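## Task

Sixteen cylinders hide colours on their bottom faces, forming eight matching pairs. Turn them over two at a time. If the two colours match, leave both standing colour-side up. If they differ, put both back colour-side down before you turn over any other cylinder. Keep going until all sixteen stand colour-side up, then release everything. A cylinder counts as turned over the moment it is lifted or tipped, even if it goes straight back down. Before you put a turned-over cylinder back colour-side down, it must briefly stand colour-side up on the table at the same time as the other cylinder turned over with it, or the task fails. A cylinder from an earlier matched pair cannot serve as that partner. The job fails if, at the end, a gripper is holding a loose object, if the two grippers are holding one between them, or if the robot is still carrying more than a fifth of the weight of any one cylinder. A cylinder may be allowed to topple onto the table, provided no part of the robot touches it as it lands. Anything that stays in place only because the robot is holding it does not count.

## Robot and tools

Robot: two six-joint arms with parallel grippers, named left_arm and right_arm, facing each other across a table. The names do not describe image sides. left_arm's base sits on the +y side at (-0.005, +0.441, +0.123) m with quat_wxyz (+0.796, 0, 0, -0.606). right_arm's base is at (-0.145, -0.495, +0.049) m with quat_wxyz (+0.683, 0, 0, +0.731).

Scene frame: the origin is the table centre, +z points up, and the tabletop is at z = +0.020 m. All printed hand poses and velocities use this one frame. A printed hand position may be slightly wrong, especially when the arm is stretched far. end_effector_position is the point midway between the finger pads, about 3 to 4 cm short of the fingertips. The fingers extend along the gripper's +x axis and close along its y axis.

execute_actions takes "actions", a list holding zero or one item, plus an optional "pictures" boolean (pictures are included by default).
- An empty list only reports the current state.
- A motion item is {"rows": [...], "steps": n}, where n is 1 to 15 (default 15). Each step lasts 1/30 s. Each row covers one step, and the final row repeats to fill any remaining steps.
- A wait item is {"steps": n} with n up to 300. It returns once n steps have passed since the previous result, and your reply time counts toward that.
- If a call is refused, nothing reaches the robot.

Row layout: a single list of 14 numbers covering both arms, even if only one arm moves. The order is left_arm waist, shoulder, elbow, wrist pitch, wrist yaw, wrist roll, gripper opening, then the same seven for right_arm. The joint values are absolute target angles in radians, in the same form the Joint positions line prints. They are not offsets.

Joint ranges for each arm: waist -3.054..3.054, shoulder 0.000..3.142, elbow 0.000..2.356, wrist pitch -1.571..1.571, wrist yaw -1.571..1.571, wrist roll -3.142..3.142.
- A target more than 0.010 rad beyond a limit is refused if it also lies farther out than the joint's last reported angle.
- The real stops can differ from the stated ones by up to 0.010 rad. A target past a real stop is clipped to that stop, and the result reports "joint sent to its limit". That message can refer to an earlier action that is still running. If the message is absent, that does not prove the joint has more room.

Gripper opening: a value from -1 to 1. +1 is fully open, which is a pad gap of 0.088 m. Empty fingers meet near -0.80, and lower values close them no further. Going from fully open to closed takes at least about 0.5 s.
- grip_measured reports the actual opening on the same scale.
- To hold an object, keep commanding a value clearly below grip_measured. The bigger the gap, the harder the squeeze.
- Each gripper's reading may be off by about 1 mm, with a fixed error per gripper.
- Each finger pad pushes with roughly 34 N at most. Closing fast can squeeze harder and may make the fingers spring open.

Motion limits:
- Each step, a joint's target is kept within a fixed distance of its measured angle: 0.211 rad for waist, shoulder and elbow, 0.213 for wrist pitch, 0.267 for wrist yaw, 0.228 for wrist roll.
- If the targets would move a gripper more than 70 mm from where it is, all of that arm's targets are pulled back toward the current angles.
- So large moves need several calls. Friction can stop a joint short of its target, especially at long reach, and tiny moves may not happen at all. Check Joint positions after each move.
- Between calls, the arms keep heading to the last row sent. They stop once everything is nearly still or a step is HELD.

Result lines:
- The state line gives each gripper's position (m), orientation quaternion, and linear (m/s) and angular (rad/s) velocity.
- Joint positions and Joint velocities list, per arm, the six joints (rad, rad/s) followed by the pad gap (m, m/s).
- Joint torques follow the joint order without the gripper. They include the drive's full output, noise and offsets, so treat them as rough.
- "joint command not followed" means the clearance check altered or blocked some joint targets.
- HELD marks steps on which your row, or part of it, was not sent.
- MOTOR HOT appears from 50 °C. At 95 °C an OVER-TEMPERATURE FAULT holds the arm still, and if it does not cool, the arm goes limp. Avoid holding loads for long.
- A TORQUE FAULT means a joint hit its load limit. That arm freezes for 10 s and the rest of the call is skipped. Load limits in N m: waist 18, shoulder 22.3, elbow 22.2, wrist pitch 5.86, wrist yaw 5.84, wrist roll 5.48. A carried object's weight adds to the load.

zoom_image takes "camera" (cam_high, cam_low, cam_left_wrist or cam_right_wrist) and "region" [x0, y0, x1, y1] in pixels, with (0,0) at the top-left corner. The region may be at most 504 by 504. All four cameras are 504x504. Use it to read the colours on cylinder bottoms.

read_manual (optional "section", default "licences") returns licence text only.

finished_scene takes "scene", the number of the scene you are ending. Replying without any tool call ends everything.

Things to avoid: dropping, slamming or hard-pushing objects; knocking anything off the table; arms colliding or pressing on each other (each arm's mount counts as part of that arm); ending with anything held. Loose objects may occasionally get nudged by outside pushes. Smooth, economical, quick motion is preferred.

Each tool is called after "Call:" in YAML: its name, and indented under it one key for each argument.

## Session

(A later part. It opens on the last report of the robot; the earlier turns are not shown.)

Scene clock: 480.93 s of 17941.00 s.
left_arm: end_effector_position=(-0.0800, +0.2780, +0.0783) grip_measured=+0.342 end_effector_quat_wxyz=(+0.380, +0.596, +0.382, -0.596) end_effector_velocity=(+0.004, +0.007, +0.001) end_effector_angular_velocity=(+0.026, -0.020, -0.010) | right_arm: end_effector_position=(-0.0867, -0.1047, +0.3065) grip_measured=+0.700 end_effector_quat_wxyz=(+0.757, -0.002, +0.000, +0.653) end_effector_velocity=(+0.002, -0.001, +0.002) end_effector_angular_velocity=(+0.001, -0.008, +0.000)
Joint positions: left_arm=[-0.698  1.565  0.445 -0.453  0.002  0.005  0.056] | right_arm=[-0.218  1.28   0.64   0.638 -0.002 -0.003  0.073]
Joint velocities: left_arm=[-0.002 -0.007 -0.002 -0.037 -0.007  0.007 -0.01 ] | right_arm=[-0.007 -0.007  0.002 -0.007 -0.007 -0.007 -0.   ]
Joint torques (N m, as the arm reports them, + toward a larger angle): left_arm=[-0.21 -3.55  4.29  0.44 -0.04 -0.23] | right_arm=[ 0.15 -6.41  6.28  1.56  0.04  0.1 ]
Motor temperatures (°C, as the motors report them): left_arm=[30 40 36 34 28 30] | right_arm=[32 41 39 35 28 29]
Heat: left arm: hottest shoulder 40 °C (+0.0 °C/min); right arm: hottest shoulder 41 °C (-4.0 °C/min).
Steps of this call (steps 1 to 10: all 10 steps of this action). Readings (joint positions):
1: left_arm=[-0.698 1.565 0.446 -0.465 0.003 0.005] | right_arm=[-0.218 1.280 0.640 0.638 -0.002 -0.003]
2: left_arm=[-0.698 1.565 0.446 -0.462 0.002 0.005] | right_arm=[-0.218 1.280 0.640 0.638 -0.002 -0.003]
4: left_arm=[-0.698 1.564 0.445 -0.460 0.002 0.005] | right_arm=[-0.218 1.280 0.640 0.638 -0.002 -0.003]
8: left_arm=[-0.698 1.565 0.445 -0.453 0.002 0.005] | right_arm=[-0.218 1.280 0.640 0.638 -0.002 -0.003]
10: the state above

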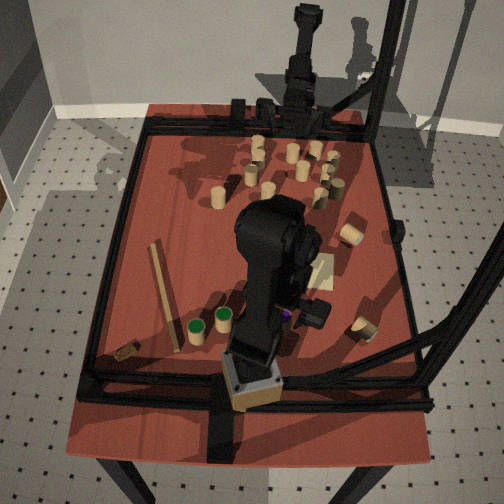

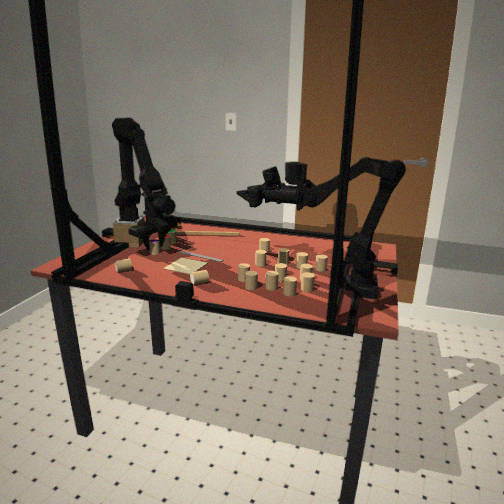

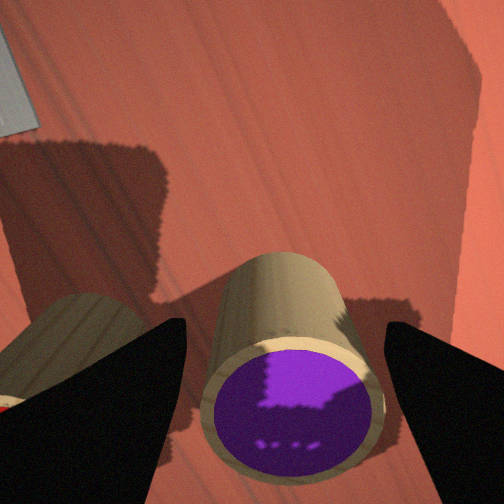

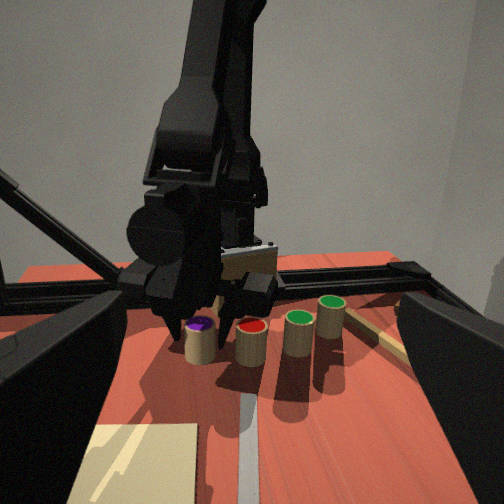

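Call:
execute_actions:
  actions:
    - {"rows":[[-0.7,1.565,0.445,-0.455,0,0,-0.4,-0.216,1.27,0.63,0.64,0,0,0.7]],"steps":8}
  pictures: false

Call:
execute_actions:
  actions:
    - {"rows":[[-0.7,1.48,0.5,-0.59,0,0,-0.4,-0.216,1.27,0.63,0.64,0,0,0.7],[-0.7,1.48,0.5,-0.59,0,0,-0.4,-0.216,1.27,0.63,0.64,0,0,0.7],[-0.7,1.41,0.55,-0.71,0,0,-0.4,-0.216,1.27,0.63,0.64,0,0,0.7],[-0.7,1.41,0.55,-0.71,0,0,-0.4,-0.216,1.27,0.63,0.64,0,0,0.7],[-0.7,1.3,0.64,-0.85,0,0,-0.4,-0.216,1.27,0.63,0.64,0,0,0.7],[-0.7,1.3,0.64,-0.85,0,0,-0.4,-0.216,1.27,0.63,0.64,0,0,0.7],[-0.7,1.3,0.64,-0.85,0,0,-0.4,-0.216,1.27,0.63,0.64,0,0,0.7],[-0.7,1.3,0.64,-0.85,0,0,-0.4,-0.216,1.27,0.63,0.64,0,0,0.7],[-0.6,1.2,0.6,0.96,0,1.571,-0.4,-0.216,1.27,0.63,0.64,0,0,0.7]],"steps":15}
  pictures: false

Call:
execute_actions:
  actions:
    - {"rows":[[-0.43,1.2,0.5,0.96,0,1.571,-0.4,-0.216,1.27,0.63,0.64,0,0,0.7],[-0.43,1.2,0.5,0.96,0,1.571,-0.4,-0.216,1.27,0.63,0.64,0,0,0.7],[-0.43,1.2,0.5,0.96,0,1.571,-0.4,-0.216,1.27,0.63,0.64,0,0,0.7],[-0.43,1.2,0.5,0.96,0,1.571,-0.4,-0.216,1.27,0.63,0.64,0,0,0.7],[-0.43,1.2,0.5,0.96,0,1.571,-0.4,-0.216,1.27,0.63,0.64,0,0,0.7],[-0.43,1.3,0.34,0.96,0,1.571,-0.4,-0.216,1.27,0.63,0.64,0,0,0.7]],"steps":14}
  pictures: false

Call:
execute_actions:
  actions:
    - {"rows":[[-0.43,1.42,0.41,1.0,0,1.571,-0.4,-0.216,1.39,0.75,0.633,0,0,0.7]],"steps":9}
  pictures: false

Call:
execute_actions:
  actions:
    - {"rows":[[-0.43,1.51,0.48,1.03,0,1.571,-0.4,-0.216,1.39,0.75,0.633,0,0,0.7],[-0.43,1.51,0.48,1.03,0,1.571,-0.4,-0.216,1.39,0.75,0.633,0,0,0.7],[-0.43,1.57,0.54,1.03,0,1.571,-0.4,-0.216,1.39,0.75,0.633,0,0,0.7],[-0.43,1.57,0.54,1.03,0,1.571,-0.4,-0.216,1.39,0.75,0.633,0,0,0.7],[-0.43,1.63,0.605,1.025,0,1.571,-0.4,-0.216,1.39,0.75,0.633,0,0,0.7],[-0.43,1.63,0.605,1.025,0,1.571,-0.4,-0.216,1.39,0.75,0.633,0,0,0.7],[-0.43,1.695,0.674,1.021,0,1.571,-0.4,-0.216,1.39,0.75,0.633,0,0,0.7],[-0.43,1.695,0.674,1.021,0,1.571,-0.4,-0.216,1.39,0.75,0.633,0,0,0.7],[-0.43,1.76,0.748,1.015,0,1.571,-0.4,-0.216,1.39,0.75,0.633,0,0,0.7]],"steps":14}
  pictures: false

Call:
execute_actions:
  actions:
    - {"rows":[[-0.43,1.76,0.748,1.015,0,1.571,-0.4,-0.216,1.39,0.75,0.633,0,0,-0.4]],"steps":10}
  pictures: false

Call:
execute_actions:
  actions:
    - {"rows":[[-0.43,1.76,0.748,1.015,0,1.571,0.7,-0.216,1.39,0.75,0.633,0,0,-0.4],[-0.43,1.76,0.748,1.015,0,1.571,0.7,-0.216,1.39,0.75,0.633,0,0,-0.4],[-0.43,1.76,0.748,1.015,0,1.571,0.7,-0.216,1.39,0.75,0.633,0,0,-0.4],[-0.43,1.76,0.748,1.015,0,1.571,0.7,-0.216,1.39,0.75,0.633,0,0,-0.4],[-0.43,1.76,0.748,1.015,0,1.571,0.7,-0.216,1.39,0.75,0.633,0,0,-0.4],[-0.43,1.76,0.748,1.015,0,1.571,0.7,-0.216,1.39,0.75,0.633,0,0,-0.4],[-0.43,1.6,0.57,1.03,0,1.571,0.7,-0.216,1.39,0.75,0.633,0,0,-0.4],[-0.43,1.6,0.57,1.03,0,1.571,0.7,-0.216,1.39,0.75,0.633,0,0,-0.4],[-0.43,1.51,0.48,1.03,0,1.571,0.7,-0.216,1.27,0.63,0.64,0,0,-0.4],[-0.43,1.42,0.41,1.0,0,1.571,0.7,-0.216,1.27,0.63,0.64,0,0,-0.4]],"steps":13}
  pictures: false

Call:
execute_actions:
  actions:
    - {"rows":[[-0.3,1.2,0.5,-0.91,0,0,0.35,-0.14,1.15,0.9,-1.33,0,0,-0.4]],"steps":15}
  pictures: false

Call:
execute_actions:
  actions:
    - {"rows":[[-0.3,1.3,0.64,-0.91,0,0,0.35,-0.14,1.3,1.1,-1.33,0,0,-0.4],[-0.3,1.3,0.64,-0.91,0,0,0.35,-0.14,1.3,1.1,-1.33,0,0,-0.4],[-0.3,1.3,0.64,-0.91,0,0,0.35,-0.14,1.3,1.1,-1.33,0,0,-0.4],[-0.3,1.3,0.64,-0.91,0,0,0.35,-0.14,1.3,1.1,-1.33,0,0,-0.4],[-0.3,1.3,0.64,-0.91,0,0,0.35,-0.14,1.3,1.1,-1.33,0,0,-0.4],[-0.3,1.3,0.64,-0.91,0,0,0.35,-0.14,2.06,1.83,-1.34,0,0,-0.4]],"steps":15}
  pictures: false

Call:
execute_actions:
  actions:
    - {"rows":[[-0.3,1.3,0.64,-0.91,0,0,0.35,-0.14,2.06,1.83,-1.34,0,0,-0.4],[-0.3,1.34,0.61,-0.84,0,0,0.35,-0.14,2.06,1.83,-1.34,0,0,-0.4],[-0.3,1.375,0.58,-0.775,0,0,0.35,-0.14,2.06,1.83,-1.34,0,0,-0.4],[-0.3,1.41,0.55,-0.71,0,0,0.35,-0.14,2.06,1.83,-1.34,0,0,-0.4],[-0.3,1.445,0.525,-0.65,0,0,0.35,-0.14,2.06,1.83,-1.34,0,0,-0.4],[-0.3,1.48,0.5,-0.59,0,0,0.35,-0.14,2.06,1.83,-1.34,0,0,-0.4],[-0.3,1.505,0.482,-0.548,0,0,0.35,-0.14,2.06,1.83,-1.34,0,0,-0.4],[-0.3,1.525,0.47,-0.516,0,0,0.35,-0.14,2.06,1.83,-1.34,0,0,-0.4],[-0.3,1.55,0.455,-0.475,0,0,0.35,-0.14,2.075,1.8,-1.295,0,0,-0.4],[-0.3,1.57,0.442,-0.45,0,0,0.35,-0.14,2.09,1.77,-1.25,0,0,-0.4],[-0.3,1.57,0.442,-0.45,0,0,0.35,-0.14,2.1,1.74,-1.21,0,0,-0.4],[-0.3,1.57,0.442,-0.45,0,0,0.35,-0.14,2.11,1.71,-1.17,0,0,-0.4],[-0.3,1.57,0.442,-0.45,0,0,0.35,-0.14,2.12,1.68,-1.13,0,0,-0.4],[-0.3,1.57,0.442,-0.45,0,0,0.35,-0.14,2.125,1.655,-1.1,0,0,-0.4],[-0.3,1.57,0.442,-0.45,0,0,0.35,-0.14,2.13,1.635,-1.075,0,0,-0.4]],"steps":15}
  pictures: false

Call:
execute_actions:
  actions:
    - {"rows":[[-0.3,1.57,0.442,-0.45,0,0,-0.4,-0.14,2.135,1.62,-1.055,0,0,-0.4],[-0.3,1.57,0.442,-0.45,0,0,-0.4,-0.14,2.135,1.62,-1.055,0,0,-0.4],[-0.3,1.57,0.442,-0.45,0,0,-0.4,-0.14,2.14,1.605,-1.035,0,0,-0.4],[-0.3,1.57,0.442,-0.45,0,0,-0.4,-0.14,2.14,1.605,-1.035,0,0,-0.4],[-0.3,1.57,0.442,-0.45,0,0,-0.4,-0.14,2.145,1.595,-1.022,0,0,-0.4]],"steps":10}
  pictures: false

Call:
execute_actions:
  actions:
    - {"rows":[[-0.3,1.48,0.5,-0.59,0,0,-0.4,-0.14,2.14,1.603,-1.03,0,0,0.4],[-0.3,1.48,0.5,-0.59,0,0,-0.4,-0.14,2.14,1.603,-1.03,0,0,0.4],[-0.3,1.41,0.55,-0.71,0,0,-0.4,-0.14,2.14,1.603,-1.03,0,0,0.4],[-0.3,1.41,0.55,-0.71,0,0,-0.4,-0.14,2.14,1.603,-1.03,0,0,0.4],[-0.3,1.3,0.64,-0.85,0,0,-0.4,-0.14,2.14,1.603,-1.03,0,0,0.4],[-0.3,1.3,0.64,-0.85,0,0,-0.4,-0.14,2.14,1.603,-1.03,0,0,0.4],[-0.3,1.3,0.64,-0.85,0,0,-0.4,-0.14,2.12,1.68,-1.13,0,0,0.4],[-0.3,1.3,0.64,-0.85,0,0,-0.4,-0.14,2.12,1.68,-1.13,0,0,0.4],[-0.43,1.2,0.55,0.96,0,1.571,-0.4,-0.14,2.09,1.77,-1.245,0,0,0.4],[-0.43,1.2,0.55,0.96,0,1.571,-0.4,-0.14,2.09,1.77,-1.245,0,0,0.4],[-0.43,1.2,0.55,0.96,0,1.571,-0.4,-0.14,2.04,1.8,-1.3,0,0,0.4],[-0.43,1.2,0.55,0.96,0,1.571,-0.4,-0.14,2.04,1.8,-1.3,0,0,0.4],[-0.43,1.2,0.55,0.96,0,1.571,-0.4,-0.216,1.15,0.9,0.3,0,0,0.7]],"steps":15}
  pictures: false

Call:
execute_actions:
  actions:
    - {"rows":[[-0.43,1.2,0.4,0.96,0,1.571,-0.4,-0.216,1.2,0.75,0.64,0,0,0.7]],"steps":15}
  pictures: false

Call:
execute_actions:
  actions:
    - {"rows":[[-0.43,1.3,0.34,0.96,0,1.571,-0.4,-0.216,1.27,0.7,0.64,0,0,0.7],[-0.43,1.3,0.34,0.96,0,1.571,-0.4,-0.216,1.27,0.7,0.64,0,0,0.7],[-0.43,1.3,0.34,0.96,0,1.571,-0.4,-0.216,1.27,0.7,0.64,0,0,0.7],[-0.43,1.3,0.34,0.96,0,1.571,-0.4,-0.216,1.27,0.7,0.64,0,0,0.7],[-0.43,1.3,0.34,0.96,0,1.571,-0.4,-0.216,1.27,0.7,0.64,0,0,0.7],[-0.43,1.42,0.41,1.0,0,1.571,-0.4,-0.216,1.39,0.75,0.633,0,0,0.7]],"steps":15}

Scene clock: 512.50 s of 17941.00 s.
left_arm: end_effector_position=(-0.0799, +0.2781, +0.0783) grip_measured=+0.018 end_effector_quat_wxyz=(+0.380, +0.596, +0.382, -0.595) end_effector_velocity=(-0.002, -0.000, -0.000) end_effector_angular_velocity=(-0.004, +0.010, +0.005) | right_arm: end_effector_position=(-0.0867, -0.1048, +0.3065) grip_measured=+0.700 end_effector_quat_wxyz=(+0.757, -0.002, +0.000, +0.653) end_effector_velocity=(-0.002, -0.000, -0.005) end_effector_angular_velocity=(-0.025, -0.018, +0.020)
Joint positions: left_arm=[-0.698  1.565  0.445 -0.454  0.001  0.005  0.04 ] | right_arm=[-0.218  1.28   0.639  0.638 -0.002 -0.003  0.073]
Joint velocities: left_arm=[-0.002 -0.002 -0.002  0.007  0.007 -0.007 -0.   ] | right_arm=[-0.002 -0.002 -0.002 -0.022 -0.022 -0.022 -0.   ]
Joint torques (N m, as the arm reports them, + toward a larger angle): left_arm=[-0.19 -3.54  4.26  0.4  -0.02 -0.21] | right_arm=[ 0.24 -6.4   6.39  1.57  0.03  0.11]
Motor temperatures (°C, as the motors report them): left_arm=[30 39 35 33 28 30] | right_arm=[31 40 38 39 28 29]
Heat: left arm: hottest shoulder 39 °C (-1.0 °C/min); right arm: hottest shoulder 40 °C (-3.0 °C/min).
Steps of this call (steps 1 to 15: the robot went on to your last target; steps 16 to 90: nothing new was sent; then 28.30 s passed at rest; steps 91 to 98: all 8 steps of this action). Readings (joint positions):
91: left_arm=[-0.698 1.565 0.445 -0.454 0.002 0.005] | right_arm=[-0.218 1.280 0.639 0.638 -0.002 -0.003]
92: left_arm=[-0.698 1.565 0.445 -0.454 0.002 0.005] | right_arm=[-0.218 1.280 0.639 0.638 -0.002 -0.003]
94: left_arm=[-0.698 1.565 0.445 -0.454 0.001 0.005] | right_arm=[-0.218 1.280 0.639 0.638 -0.002 -0.003]
98: the state above

Scene clock: 513.00 s of 17941.00 s.
left_arm: end_effector_position=(-0.1013, +0.1678, +0.2059) grip_measured=+0.018 end_effector_quat_wxyz=(+0.410, +0.485, +0.086, -0.768) end_effector_velocity=(-0.098, -0.328, +0.257) end_effector_angular_velocity=(-2.278, -0.495, -1.636) | right_arm: end_effector_position=(-0.0867, -0.1048, +0.3063) grip_measured=+0.700 end_effector_quat_wxyz=(+0.757, -0.002, +0.000, +0.653) end_effector_velocity=(-0.002, -0.000, -0.005) end_effector_angular_velocity=(-0.018, +0.025, +0.010)
Joint positions: left_arm=[-0.606  1.212  0.606 -0.348  0.004  0.48   0.04 ] | right_arm=[-0.218  1.28   0.639  0.638 -0.002 -0.003  0.073]
Joint velocities: left_arm=[ 0.042 -0.061 -0.007  1.927 -0.022  2.073 -0.001] | right_arm=[ 0.002 -0.002 -0.002 -0.022 -0.007  0.022 -0.   ]
Joint torques (N m, as the arm reports them, + toward a larger angle): left_arm=[ 0.14 -4.16  6.23  1.72 -0.04  0.15] | right_arm=[ 0.06 -6.44  6.41  1.58  0.04  0.11]
Motor temperatures (°C, as the motors report them): left_arm=[30 39 36 33 28 30] | right_arm=[31 40 38 39 28 29]
Heat: left arm: hottest shoulder 39 °C (-1.0 °C/min); right arm: hottest shoulder 40 °C (-3.0 °C/min).
Steps of this call (steps 1 to 15: all 15 steps of this action). Readings (joint positions):
1: left_arm=[-0.698 1.554 0.453 -0.482 0.001 0.005] | right_arm=[-0.218 1.280 0.639 0.638 -0.002 -0.003]
2: left_arm=[-0.698 1.536 0.464 -0.528 0.001 0.005] | right_arm=[-0.218 1.280 0.639 0.638 -0.002 -0.003]
4: left_arm=[-0.698 1.478 0.499 -0.627 0.001 0.005] | right_arm=[-0.218 1.280 0.639 0.638 -0.002 -0.003]
8: left_arm=[-0.698 1.332 0.613 -0.791 0.001 0.005] | right_arm=[-0.218 1.280 0.639 0.638 -0.002 -0.003]
15: the state above

Scene clock: 513.47 s of 17941.00 s.
left_arm: end_effector_position=(-0.0603, +0.1064, +0.2261) grip_measured=+0.018 end_effector_quat_wxyz=(+0.374, +0.535, -0.394, -0.647) end_effector_velocity=(-0.029, -0.186, +0.430) end_effector_angular_velocity=(-2.317, -1.113, -0.629) | right_arm: end_effector_position=(-0.0867, -0.1048, +0.3063) grip_measured=+0.700 end_effector_quat_wxyz=(+0.757, -0.002, +0.000, +0.653) end_effector_velocity=(+0.002, -0.001, -0.002) end_effector_angular_velocity=(-0.008, -0.006, -0.010)
Joint positions: left_arm=[-0.433  1.306  0.333  0.564 -0.002  1.442  0.04 ] | right_arm=[-0.218  1.28   0.639  0.638 -0.002 -0.003  0.073]
Joint velocities: left_arm=[ 0.002 -0.012  0.037  2.059 -0.007  1.604  0.   ] | right_arm=[-0.002 -0.002 -0.002 -0.007  0.007 -0.007 -0.   ]
Joint torques (N m, as the arm reports them, + toward a larger angle): left_arm=[ 0.24 -4.12  7.17  1.98  0.12  0.13] | right_arm=[ 0.09 -6.4   6.44  1.55  0.04  0.09]
Motor temperatures (°C, as the motors report them): left_arm=[30 39 36 33 28 30] | right_arm=[31 40 38 39 28 29]
Heat: left arm: hottest shoulder 39 °C (-1.0 °C/min); right arm: hottest shoulder 40 °C (-3.0 °C/min).
Steps of this call (steps 1 to 14: all 14 steps of this action). Readings (joint positions):
1: left_arm=[-0.586 1.210 0.591 -0.272 0.015 0.551] | right_arm=[-0.218 1.280 0.639 0.638 -0.002 -0.003]
2: left_arm=[-0.540 1.205 0.572 -0.202 0.014 0.619] | right_arm=[-0.218 1.280 0.639 0.638 -0.002 -0.003]
4: left_arm=[-0.464 1.203 0.531 -0.081 -0.002 0.758] | right_arm=[-0.218 1.280 0.639 0.638 -0.002 -0.003]
8: left_arm=[-0.435 1.252 0.419 0.194 -0.002 1.034] | right_arm=[-0.218 1.280 0.639 0.638 -0.002 -0.003]
14: the state above

Scene clock: 513.77 s of 17941.00 s.
left_arm: end_effector_position=(-0.0664, +0.0680, +0.3067) grip_measured=+0.018 end_effector_quat_wxyz=(+0.453, +0.464, -0.530, -0.547) end_effector_velocity=(-0.000, -0.004, +0.041) end_effector_angular_velocity=(-0.204, +0.011, +0.004) | right_arm: end_effector_position=(-0.0830, -0.0801, +0.3113) grip_measured=+0.700 end_effector_quat_wxyz=(+0.757, -0.004, +0.002, +0.653) end_effector_velocity=(+0.001, +0.005, +0.001) end_effector_angular_velocity=(-0.003, -0.007, +0.005)
Joint positions: left_arm=[-0.432  1.409  0.404  0.977 -0.002  1.562  0.04 ] | right_arm=[-0.218  1.378  0.736  0.634 -0.002 -0.003  0.073]
Joint velocities: left_arm=[-0.002  0.027  0.002  0.227 -0.007  0.022 -0.   ] | right_arm=[-0.002  0.017  0.022 -0.007 -0.007 -0.007 -0.   ]
Joint torques (N m, as the arm reports them, + toward a larger angle): left_arm=[ 0.25 -3.32  7.11  2.12  0.1   0.12] | right_arm=[ 0.23 -4.82  8.57  1.36  0.04  0.1 ]
Motor temperatures (°C, as the motors report them): left_arm=[30 39 36 33 28 30] | right_arm=[31 40 38 39 28 29]
Heat: left arm: hottest shoulder 39 °C (-1.0 °C/min); right arm: hottest shoulder 40 °C (-3.0 °C/min).
Steps of this call (steps 1 to 9: all 9 steps of this action). Readings (joint positions):
1: left_arm=[-0.433 1.321 0.345 0.630 -0.002 1.483] | right_arm=[-0.218 1.293 0.651 0.637 -0.002 -0.003]
2: left_arm=[-0.433 1.348 0.364 0.696 -0.002 1.510] | right_arm=[-0.218 1.317 0.677 0.636 -0.002 -0.003]
4: left_arm=[-0.432 1.393 0.391 0.826 -0.002 1.541] | right_arm=[-0.218 1.359 0.719 0.636 -0.002 -0.003]
8: left_arm=[-0.432 1.408 0.403 0.967 -0.002 1.560] | right_arm=[-0.218 1.377 0.735 0.634 -0.002 -0.003]
9: the state above

Scene clock: 514.23 s of 17941.00 s.
left_arm: end_effector_position=(-0.0805, -0.0178, +0.3090) grip_measured=+0.018 end_effector_quat_wxyz=(+0.458, +0.458, -0.537, -0.541) end_effector_velocity=(-0.004, -0.026, -0.008) end_effector_angular_velocity=(+0.011, -0.009, +0.005) | right_arm: end_effector_position=(-0.0829, -0.0796, +0.3121) grip_measured=+0.700 end_effector_quat_wxyz=(+0.757, -0.003, +0.001, +0.653) end_effector_velocity=(-0.002, -0.000, -0.002) end_effector_angular_velocity=(-0.008, -0.006, +0.020)
Joint positions: left_arm=[-0.432  1.748  0.73   1.014 -0.002  1.566  0.04 ] | right_arm=[-0.218  1.379  0.739  0.634 -0.002 -0.003  0.073]
Joint velocities: left_arm=[-0.002  0.105  0.1   -0.007 -0.007  0.007 -0.001] | right_arm=[-0.002 -0.002 -0.002 -0.007 -0.022 -0.007 -0.   ]
Joint torques (N m, as the arm reports them, + toward a larger angle): left_arm=[ 0.21 -6.09  7.65  2.12  0.09  0.08] | right_arm=[ 0.11 -4.78  8.61  1.35  0.04  0.1 ]
Motor temperatures (°C, as the motors report them): left_arm=[30 39 36 33 28 30] | right_arm=[31 40 38 39 28 29]
Heat: left arm: hottest shoulder 39 °C (-1.0 °C/min); right arm: hottest shoulder 40 °C (-3.0 °C/min).
Steps of this call (steps 1 to 14: all 14 steps of this action). Readings (joint positions):
1: left_arm=[-0.432 1.425 0.414 0.991 -0.002 1.563] | right_arm=[-0.218 1.378 0.737 0.634 -0.002 -0.003]
2: left_arm=[-0.432 1.450 0.432 1.004 -0.002 1.564] | right_arm=[-0.218 1.378 0.738 0.634 -0.002 -0.003]
4: left_arm=[-0.432 1.512 0.484 1.015 -0.002 1.565] | right_arm=[-0.218 1.379 0.739 0.634 -0.002 -0.003]
8: left_arm=[-0.432 1.636 0.608 1.018 -0.002 1.566] | right_arm=[-0.218 1.379 0.739 0.634 -0.002 -0.003]
14: the state above

Scene clock: 514.57 s of 17941.00 s.
left_arm: end_effector_position=(-0.0799, -0.0197, +0.3094) grip_measured=+0.018 end_effector_quat_wxyz=(+0.459, +0.458, -0.536, -0.540) end_effector_velocity=(+0.000, +0.001, -0.001) end_effector_angular_velocity=(+0.008, +0.006, +0.005) | right_arm: end_effector_position=(-0.0836, -0.0795, +0.3121) grip_measured=+0.005 end_effector_quat_wxyz=(+0.757, -0.003, +0.002, +0.654) end_effector_velocity=(-0.002, -0.000, -0.005) end_effector_angular_velocity=(-0.025, -0.018, +0.010)
Joint positions: left_arm=[-0.43   1.753  0.737  1.014 -0.002  1.566  0.04 ] | right_arm=[-0.216  1.379  0.739  0.634 -0.002 -0.002  0.039]
Joint velocities: left_arm=[-0.002 -0.002 -0.002 -0.007 -0.007 -0.007  0.   ] | right_arm=[ 0.002 -0.002 -0.002 -0.022 -0.007 -0.022 -0.   ]
Joint torques (N m, as the arm reports them, + toward a larger angle): left_arm=[ 0.06 -5.85  7.65  2.09  0.09  0.06] | right_arm=[ 0.11 -4.8   8.5   1.35  0.05  0.08]
Motor temperatures (°C, as the motors report them): left_arm=[30 39 36 33 28 30] | right_arm=[31 40 38 39 28 29]
Heat: left arm: hottest shoulder 39 °C (-1.0 °C/min); right arm: hottest shoulder 40 °C (-3.0 °C/min).
Steps of this call (steps 1 to 10: all 10 steps of this action). Readings (joint positions):
1: left_arm=[-0.432 1.750 0.733 1.014 -0.002 1.566] | right_arm=[-0.218 1.379 0.739 0.634 -0.002 -0.003]
2: left_arm=[-0.432 1.752 0.734 1.014 -0.002 1.566] | right_arm=[-0.218 1.379 0.739 0.634 -0.002 -0.003]
4: left_arm=[-0.432 1.753 0.736 1.014 -0.002 1.566] | right_arm=[-0.218 1.379 0.739 0.634 -0.002 -0.003]
8: left_arm=[-0.430 1.753 0.737 1.014 -0.002 1.566] | right_arm=[-0.216 1.379 0.739 0.634 -0.002 -0.002]
10: the state above

Scene clock: 515.00 s of 17941.00 s.
left_arm: end_effector_position=(-0.0676, +0.0560, +0.3111) grip_measured=+0.696 end_effector_quat_wxyz=(+0.458, +0.459, -0.535, -0.541) end_effector_velocity=(+0.020, +0.136, +0.043) end_effector_angular_velocity=(-0.119, +0.042, -0.010) | right_arm: end_effector_position=(-0.0869, -0.1018, +0.3050) grip_measured=+0.004 end_effector_quat_wxyz=(+0.757, -0.004, +0.003, +0.653) end_effector_velocity=(-0.010, -0.051, +0.001) end_effector_angular_velocity=(+0.036, -0.042, +0.020)
Joint positions: left_arm=[-0.43   1.462  0.446  1.009 -0.002  1.566  0.073] | right_arm=[-0.216  1.293  0.649  0.635 -0.002 -0.002  0.039]
Joint velocities: left_arm=[-0.002 -0.652 -0.462 -0.066  0.007 -0.022 -0.008] | right_arm=[-0.002 -0.217 -0.183  0.007 -0.022 -0.037 -0.   ]
Joint torques (N m, as the arm reports them, + toward a larger angle): left_arm=[ 0.02 -4.01  6.32  1.7   0.1   0.08] | right_arm=[ 0.03 -6.13  6.9   1.7   0.04  0.08]
Motor temperatures (°C, as the motors report them): left_arm=[30 39 36 34 28 30] | right_arm=[31 40 38 39 28 29]
Heat: left arm: hottest shoulder 39 °C (-1.0 °C/min); right arm: hottest shoulder 40 °C (-3.0 °C/min).
Steps of this call (steps 1 to 13: all 13 steps of this action). Readings (joint positions):
1: left_arm=[-0.430 1.753 0.737 1.014 -0.002 1.566] | right_arm=[-0.216 1.379 0.739 0.634 -0.002 -0.002]
2: left_arm=[-0.430 1.753 0.737 1.014 -0.002 1.566] | right_arm=[-0.216 1.379 0.739 0.634 -0.002 -0.002]
4: left_arm=[-0.430 1.753 0.738 1.014 -0.002 1.566] | right_arm=[-0.216 1.379 0.739 0.633 -0.002 -0.002]
8: left_arm=[-0.430 1.697 0.672 1.018 -0.002 1.566] | right_arm=[-0.216 1.381 0.739 0.633 -0.002 -0.002]
13: the state above

Scene clock: 515.50 s of 17941.00 s.
left_arm: end_effector_position=(-0.0162, +0.1178, +0.2272) grip_measured=+0.351 end_effector_quat_wxyz=(+0.571, +0.401, +0.037, -0.715) end_effector_velocity=(+0.013, +0.267, -0.342) end_effector_angular_velocity=(+2.038, +1.554, +1.296) | right_arm: end_effector_position=(-0.1191, -0.1441, +0.2807) grip_measured=+0.002 end_effector_quat_wxyz=(+0.707, -0.180, +0.193, +0.656) end_effector_velocity=(-0.017, -0.221, -0.383) end_effector_angular_velocity=(-2.015, +0.136, +0.015)
Joint positions: left_arm=[-0.303  1.201  0.504  0.035  0.     0.541  0.056] | right_arm=[-0.143  1.149  0.902 -0.287  0.001 -0.002  0.039]
Joint velocities: left_arm=[ 0.002 -0.002 -0.002 -1.985 -0.022 -2.073 -0.   ] | right_arm=[-0.002  0.012 -0.007 -2.    -0.007 -0.022 -0.   ]
Joint torques (N m, as the arm reports them, + toward a larger angle): left_arm=[ 0.29 -3.67  6.7   1.76  0.04 -0.26] | right_arm=[ 0.22 -4.59  7.44  1.42 -0.04  0.09]
Motor temperatures (°C, as the motors report them): left_arm=[30 39 36 34 28 30] | right_arm=[31 40 38 39 28 29]
Heat: left arm: hottest shoulder 39 °C (-1.0 °C/min); right arm: hottest shoulder 40 °C (-3.0 °C/min).
Steps of this call (steps 1 to 15: all 15 steps of this action). Readings (joint positions):
1: left_arm=[-0.418 1.420 0.447 0.952 0.009 1.519] | right_arm=[-0.212 1.278 0.663 0.593 0.003 -0.002]
2: left_arm=[-0.385 1.368 0.454 0.865 0.011 1.447] | right_arm=[-0.200 1.264 0.692 0.533 0.004 -0.002]
4: left_arm=[-0.327 1.272 0.475 0.751 -0.001 1.306] | right_arm=[-0.171 1.230 0.772 0.425 0.003 -0.002]
8: left_arm=[-0.303 1.200 0.507 0.502 0.000 1.026] | right_arm=[-0.144 1.150 0.895 0.183 0.000 -0.002]
15: the state above

Scene clock: 516.00 s of 17941.00 s.
left_arm: end_effector_position=(-0.0116, +0.2542, +0.1588) grip_measured=+0.350 end_effector_quat_wxyz=(+0.499, +0.501, +0.481, -0.519) end_effector_velocity=(+0.006, +0.082, -0.003) end_effector_angular_velocity=(+0.373, -0.032, +0.050) | right_arm: end_effector_position=(-0.1175, -0.1216, +0.2036) grip_measured=+0.003 end_effector_quat_wxyz=(+0.550, -0.450, +0.483, +0.511) end_effector_velocity=(+0.015, +0.209, -0.163) end_effector_angular_velocity=(-1.113, +0.086, +0.035)
Joint positions: left_arm=[-0.302  1.297  0.632 -0.869  0.     0.009  0.056] | right_arm=[-0.142  1.858  1.675 -1.259  0.001 -0.002  0.039]
Joint velocities: left_arm=[-0.002 -0.002 -0.002 -0.374 -0.022 -0.051 -0.   ] | right_arm=[-0.002  1.78   1.785 -1.121 -0.007 -0.037  0.007]
Joint torques (N m, as the arm reports them, + toward a larger angle): left_arm=[ 0.2  -2.96  7.08  0.6   0.02 -0.24] | right_arm=[ 0.15 -6.98  8.07  0.61 -0.08  0.08]
Motor temperatures (°C, as the motors report them): left_arm=[30 39 36 34 28 30] | right_arm=[31 40 38 39 28 29]
Heat: left arm: hottest shoulder 39 °C (-1.0 °C/min); right arm: hottest shoulder 40 °C (-3.0 °C/min).
Steps of this call (steps 1 to 15: all 15 steps of this action). Readings (joint positions):
1: left_arm=[-0.303 1.218 0.525 -0.046 0.000 0.471] | right_arm=[-0.143 1.172 0.930 -0.373 0.001 -0.002]
2: left_arm=[-0.303 1.246 0.554 -0.111 0.000 0.401] | right_arm=[-0.143 1.209 0.974 -0.435 0.001 -0.002]
4: left_arm=[-0.303 1.282 0.604 -0.233 0.000 0.261] | right_arm=[-0.143 1.271 1.050 -0.547 0.001 -0.002]
8: left_arm=[-0.302 1.290 0.631 -0.495 0.000 0.060] | right_arm=[-0.142 1.426 1.230 -0.821 0.001 -0.002]
15: the state above

Scene clock: 516.50 s of 17941.00 s.
left_arm: end_effector_position=(-0.0113, +0.2631, +0.0788) grip_measured=+0.350 end_effector_quat_wxyz=(+0.488, +0.511, +0.493, -0.507) end_effector_velocity=(-0.000, -0.026, -0.006) end_effector_angular_velocity=(-0.115, -0.004, +0.005) | right_arm: end_effector_position=(-0.1148, -0.0858, +0.1302) grip_measured=+0.005 end_effector_quat_wxyz=(+0.531, -0.469, +0.504, +0.494) end_effector_velocity=(+0.001, -0.017, -0.341) end_effector_angular_velocity=(-0.266, +0.013, -0.010)
Joint positions: left_arm=[-0.302  1.563  0.447 -0.463  0.     0.005  0.056] | right_arm=[-0.142  2.083  1.706 -1.142  0.001 -0.002  0.039]
Joint velocities: left_arm=[-0.002  0.032 -0.007  0.154 -0.007 -0.007 -0.   ] | right_arm=[-0.002  0.354 -0.813  0.901  0.007  0.007 -0.   ]
Joint torques (N m, as the arm reports them, + toward a larger angle): left_arm=[ 0.23 -3.05  3.88  0.63  0.02 -0.23] | right_arm=[ 0.13 -7.83  4.72  0.18 -0.05  0.06]
Motor temperatures (°C, as the motors report them): left_arm=[30 39 36 34 28 30] | right_arm=[31 40 38 39 28 29]
Heat: left arm: hottest shoulder 39 °C (-1.0 °C/min); right arm: hottest shoulder 40 °C (-3.0 °C/min).
Steps of this call (steps 1 to 15: all 15 steps of this action). Readings (joint positions):
1: left_arm=[-0.302 1.297 0.632 -0.879 0.000 0.007] | right_arm=[-0.142 1.916 1.727 -1.281 0.001 -0.002]
2: left_arm=[-0.302 1.302 0.630 -0.878 0.000 0.007] | right_arm=[-0.142 1.962 1.765 -1.290 0.001 -0.002]
4: left_arm=[-0.302 1.338 0.607 -0.800 0.000 0.006] | right_arm=[-0.142 2.023 1.797 -1.317 0.001 -0.002]
8: left_arm=[-0.302 1.464 0.518 -0.612 0.000 0.005] | right_arm=[-0.142 2.059 1.805 -1.335 0.001 -0.002]
15: the state above

Scene clock: 516.83 s of 17941.00 s.
left_arm: end_effector_position=(-0.0114, +0.2612, +0.0785) grip_measured=+0.016 end_effector_quat_wxyz=(+0.490, +0.509, +0.491, -0.509) end_effector_velocity=(-0.001, -0.000, -0.001) end_effector_angular_velocity=(-0.002, +0.007, +0.010) | right_arm: end_effector_position=(-0.1153, -0.0917, +0.0832) grip_measured=+0.005 end_effector_quat_wxyz=(+0.519, -0.481, +0.517, +0.482) end_effector_velocity=(+0.000, +0.003, +0.003) end_effector_angular_velocity=(+0.017, -0.009, -0.005)
Joint positions: left_arm=[-0.302  1.564  0.446 -0.453  0.001  0.005  0.04 ] | right_arm=[-0.142  2.141  1.606 -1.032  0.001 -0.002  0.039]
Joint velocities: left_arm=[ 0.002  0.002 -0.002  0.007  0.007 -0.007 -0.   ] | right_arm=[ 0.002 -0.007  0.002  0.007  0.007  0.007 -0.   ]
Joint torques (N m, as the arm reports them, + toward a larger angle): left_arm=[ 0.2  -3.01  3.73  0.66  0.02 -0.21] | right_arm=[  0.11 -10.15   4.94   0.63  -0.06   0.1 ]
Motor temperatures (°C, as the motors report them): left_arm=[30 39 36 34 28 30] | right_arm=[31 40 38 39 28 29]
Heat: left arm: hottest shoulder 39 °C (-1.0 °C/min); right arm: hottest shoulder 40 °C (-3.0 °C/min).
Steps of this call (steps 1 to 10: all 10 steps of this action). Readings (joint positions):
1: left_arm=[-0.302 1.563 0.446 -0.459 0.000 0.005] | right_arm=[-0.142 2.096 1.681 -1.115 0.001 -0.002]
2: left_arm=[-0.302 1.563 0.446 -0.456 0.000 0.005] | right_arm=[-0.142 2.110 1.659 -1.095 0.001 -0.002]
4: left_arm=[-0.302 1.563 0.446 -0.454 0.001 0.005] | right_arm=[-0.142 2.132 1.625 -1.065 0.001 -0.002]
8: left_arm=[-0.302 1.564 0.446 -0.453 0.001 0.005] | right_arm=[-0.142 2.141 1.606 -1.036 0.001 -0.002]
10: the state above

Scene clock: 517.33 s of 17941.00 s.
left_arm: end_effector_position=(-0.0473, +0.1694, +0.1873) grip_measured=+0.018 end_effector_quat_wxyz=(+0.468, +0.491, +0.150, -0.719) end_effector_velocity=(-0.068, -0.336, +0.221) end_effector_angular_velocity=(-2.077, -0.782, -1.789) | right_arm: end_effector_position=(-0.1022, -0.0938, +0.1580) grip_measured=+0.603 end_effector_quat_wxyz=(+0.570, -0.427, +0.477, +0.514) end_effector_velocity=(+0.215, -0.080, +0.280) end_effector_angular_velocity=(+1.963, -0.223, -0.544)
Joint positions: left_arm=[-0.424  1.214  0.558 -0.355 -0.002  0.473  0.04 ] | right_arm=[-0.177  1.934  1.587 -1.044 -0.004 -0.002  0.069]
Joint velocities: left_arm=[-0.061 -0.066 -0.056  1.927 -0.007  2.044  0.001] | right_arm=[-0.549 -1.956 -1.878  1.897  0.007 -0.007  0.063]
Joint torques (N m, as the arm reports them, + toward a larger angle): left_arm=[-0.12 -4.15  6.37  1.63  0.1   0.12] | right_arm=[ -0.13 -10.39   4.97   0.61   0.07   0.07]
Motor temperatures (°C, as the motors report them): left_arm=[30 39 36 34 28 30] | right_arm=[32 40 38 39 28 29]
Heat: left arm: hottest shoulder 39 °C (-1.0 °C/min); right arm: hottest shoulder 40 °C (-2.0 °C/min).
Steps of this call (steps 1 to 15: all 15 steps of this action). Readings (joint positions):
1: left_arm=[-0.302 1.553 0.455 -0.483 0.001 0.005] | right_arm=[-0.142 2.141 1.606 -1.032 0.001 -0.002]
2: left_arm=[-0.302 1.535 0.465 -0.528 0.001 0.005] | right_arm=[-0.142 2.141 1.606 -1.033 0.001 -0.002]
4: left_arm=[-0.302 1.477 0.499 -0.626 0.001 0.005] | right_arm=[-0.142 2.141 1.606 -1.029 0.000 -0.002]
8: left_arm=[-0.302 1.333 0.612 -0.791 0.001 0.005] | right_arm=[-0.142 2.141 1.630 -1.083 0.000 -0.002]
15: the state above

Scene clock: 517.83 s of 17941.00 s.
left_arm: end_effector_position=(-0.0608, +0.0919, +0.2983) grip_measured=+0.016 end_effector_quat_wxyz=(+0.431, +0.487, -0.467, -0.598) end_effector_velocity=(-0.012, -0.076, +0.424) end_effector_angular_velocity=(-2.129, -0.793, -0.200) | right_arm: end_effector_position=(-0.0905, -0.1321, +0.2487) grip_measured=+0.700 end_effector_quat_wxyz=(+0.736, -0.159, +0.183, +0.632) end_effector_velocity=(+0.014, +0.096, +0.098) end_effector_angular_velocity=(+1.206, -0.172, +0.001)
Joint positions: left_arm=[-0.428  1.206  0.398  0.627 -0.002  1.481  0.04 ] | right_arm=[-0.218  1.211  0.779 -0.058  0.001 -0.002  0.073]
Joint velocities: left_arm=[-0.002 -0.002 -0.007  1.985 -0.007  1.136  0.   ] | right_arm=[-0.002 -0.007 -0.554  1.766 -0.007  0.007 -0.   ]
Joint torques (N m, as the arm reports them, + toward a larger angle): left_arm=[-0.18 -4.12  7.34  2.26  0.11  0.09] | right_arm=[ 0.15 -5.92  8.73  2.02 -0.08  0.08]
Motor temperatures (°C, as the motors report them): left_arm=[30 39 36 34 28 30] | right_arm=[32 40 38 39 28 29]
Heat: left arm: hottest shoulder 39 °C (-1.0 °C/min); right arm: hottest shoulder 40 °C (-2.0 °C/min).
Steps of this call (steps 1 to 15: all 15 steps of this action). Readings (joint positions):
1: left_arm=[-0.425 1.211 0.533 -0.269 -0.002 0.543] | right_arm=[-0.194 1.869 1.525 -0.978 -0.002 -0.002]
2: left_arm=[-0.426 1.202 0.502 -0.200 -0.002 0.612] | right_arm=[-0.208 1.805 1.464 -0.910 0.000 -0.002]
4: left_arm=[-0.427 1.200 0.441 -0.087 -0.002 0.752] | right_arm=[-0.221 1.679 1.339 -0.775 0.001 -0.002]
8: left_arm=[-0.427 1.206 0.398 0.165 -0.002 1.029] | right_arm=[-0.219 1.429 1.094 -0.513 0.001 -0.002]
15: the state above

Scene clock: 518.33 s of 17941.00 s.
left_arm: end_effector_position=(-0.0646, +0.0680, +0.3069) grip_measured=+0.017 end_effector_quat_wxyz=(+0.455, +0.464, -0.532, -0.543) end_effector_velocity=(-0.002, -0.004, +0.013) end_effector_angular_velocity=(-0.040, +0.014, +0.000) | right_arm: end_effector_position=(-0.0826, -0.0800, +0.3106) grip_measured=+0.700 end_effector_quat_wxyz=(+0.758, -0.006, +0.005, +0.652) end_effector_velocity=(-0.004, +0.002, +0.030) end_effector_angular_velocity=(+0.120, -0.040, +0.025)
Joint positions: left_arm=[-0.428  1.414  0.399  0.995 -0.002  1.566  0.04 ] | right_arm=[-0.218  1.377  0.74   0.622  0.001 -0.002  0.073]
Joint velocities: left_arm=[-0.007  0.002  0.022  0.022 -0.007 -0.007 -0.   ] | right_arm=[ 0.002 -0.002  0.012  0.11  -0.022 -0.022  0.   ]
Joint torques (N m, as the arm reports them, + toward a larger angle): left_arm=[-0.19 -3.69  7.54  2.25  0.12  0.1 ] | right_arm=[ 0.16 -4.51  8.38  1.54 -0.05  0.11]
Motor temperatures (°C, as the motors report them): left_arm=[30 39 36 34 28 30] | right_arm=[32 40 38 39 28 29]
Heat: left arm: hottest shoulder 39 °C (-1.0 °C/min); right arm: hottest shoulder 40 °C (-2.0 °C/min).
Steps of this call (steps 1 to 15: all 15 steps of this action). Readings (joint positions):
1: left_arm=[-0.428 1.220 0.390 0.704 -0.002 1.509] | right_arm=[-0.218 1.221 0.758 0.011 0.001 -0.002]
2: left_arm=[-0.428 1.237 0.384 0.776 -0.002 1.527] | right_arm=[-0.218 1.229 0.744 0.081 0.001 -0.002]
4: left_arm=[-0.428 1.272 0.365 0.867 -0.002 1.549] | right_arm=[-0.218 1.251 0.723 0.208 0.001 -0.002]
8: left_arm=[-0.428 1.374 0.383 0.965 -0.002 1.562] | right_arm=[-0.218 1.336 0.731 0.475 0.001 -0.002]
15: the state above

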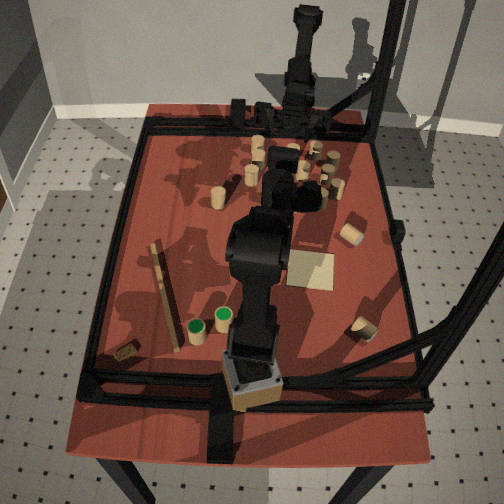

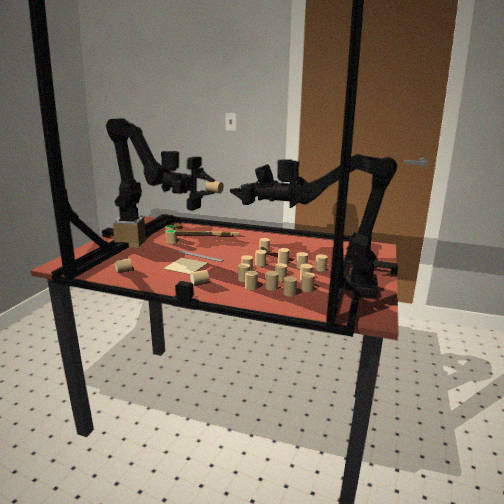

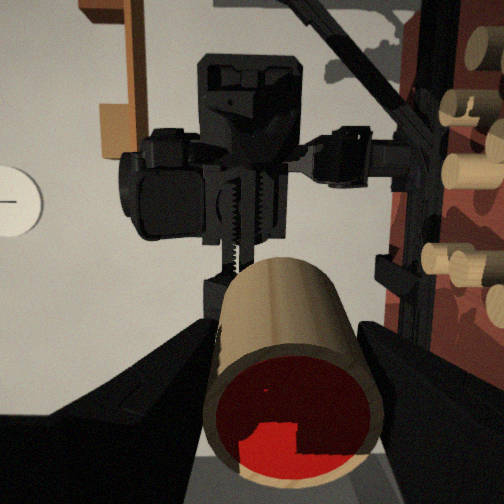

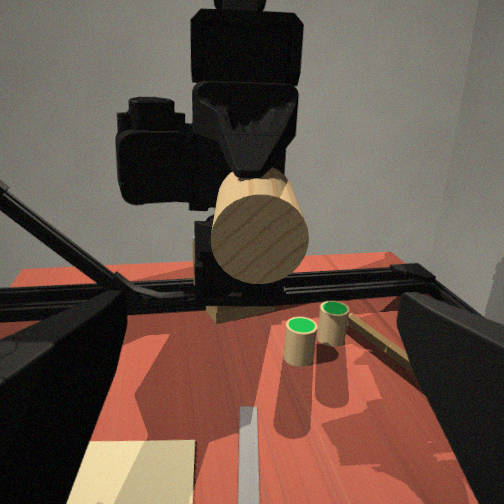

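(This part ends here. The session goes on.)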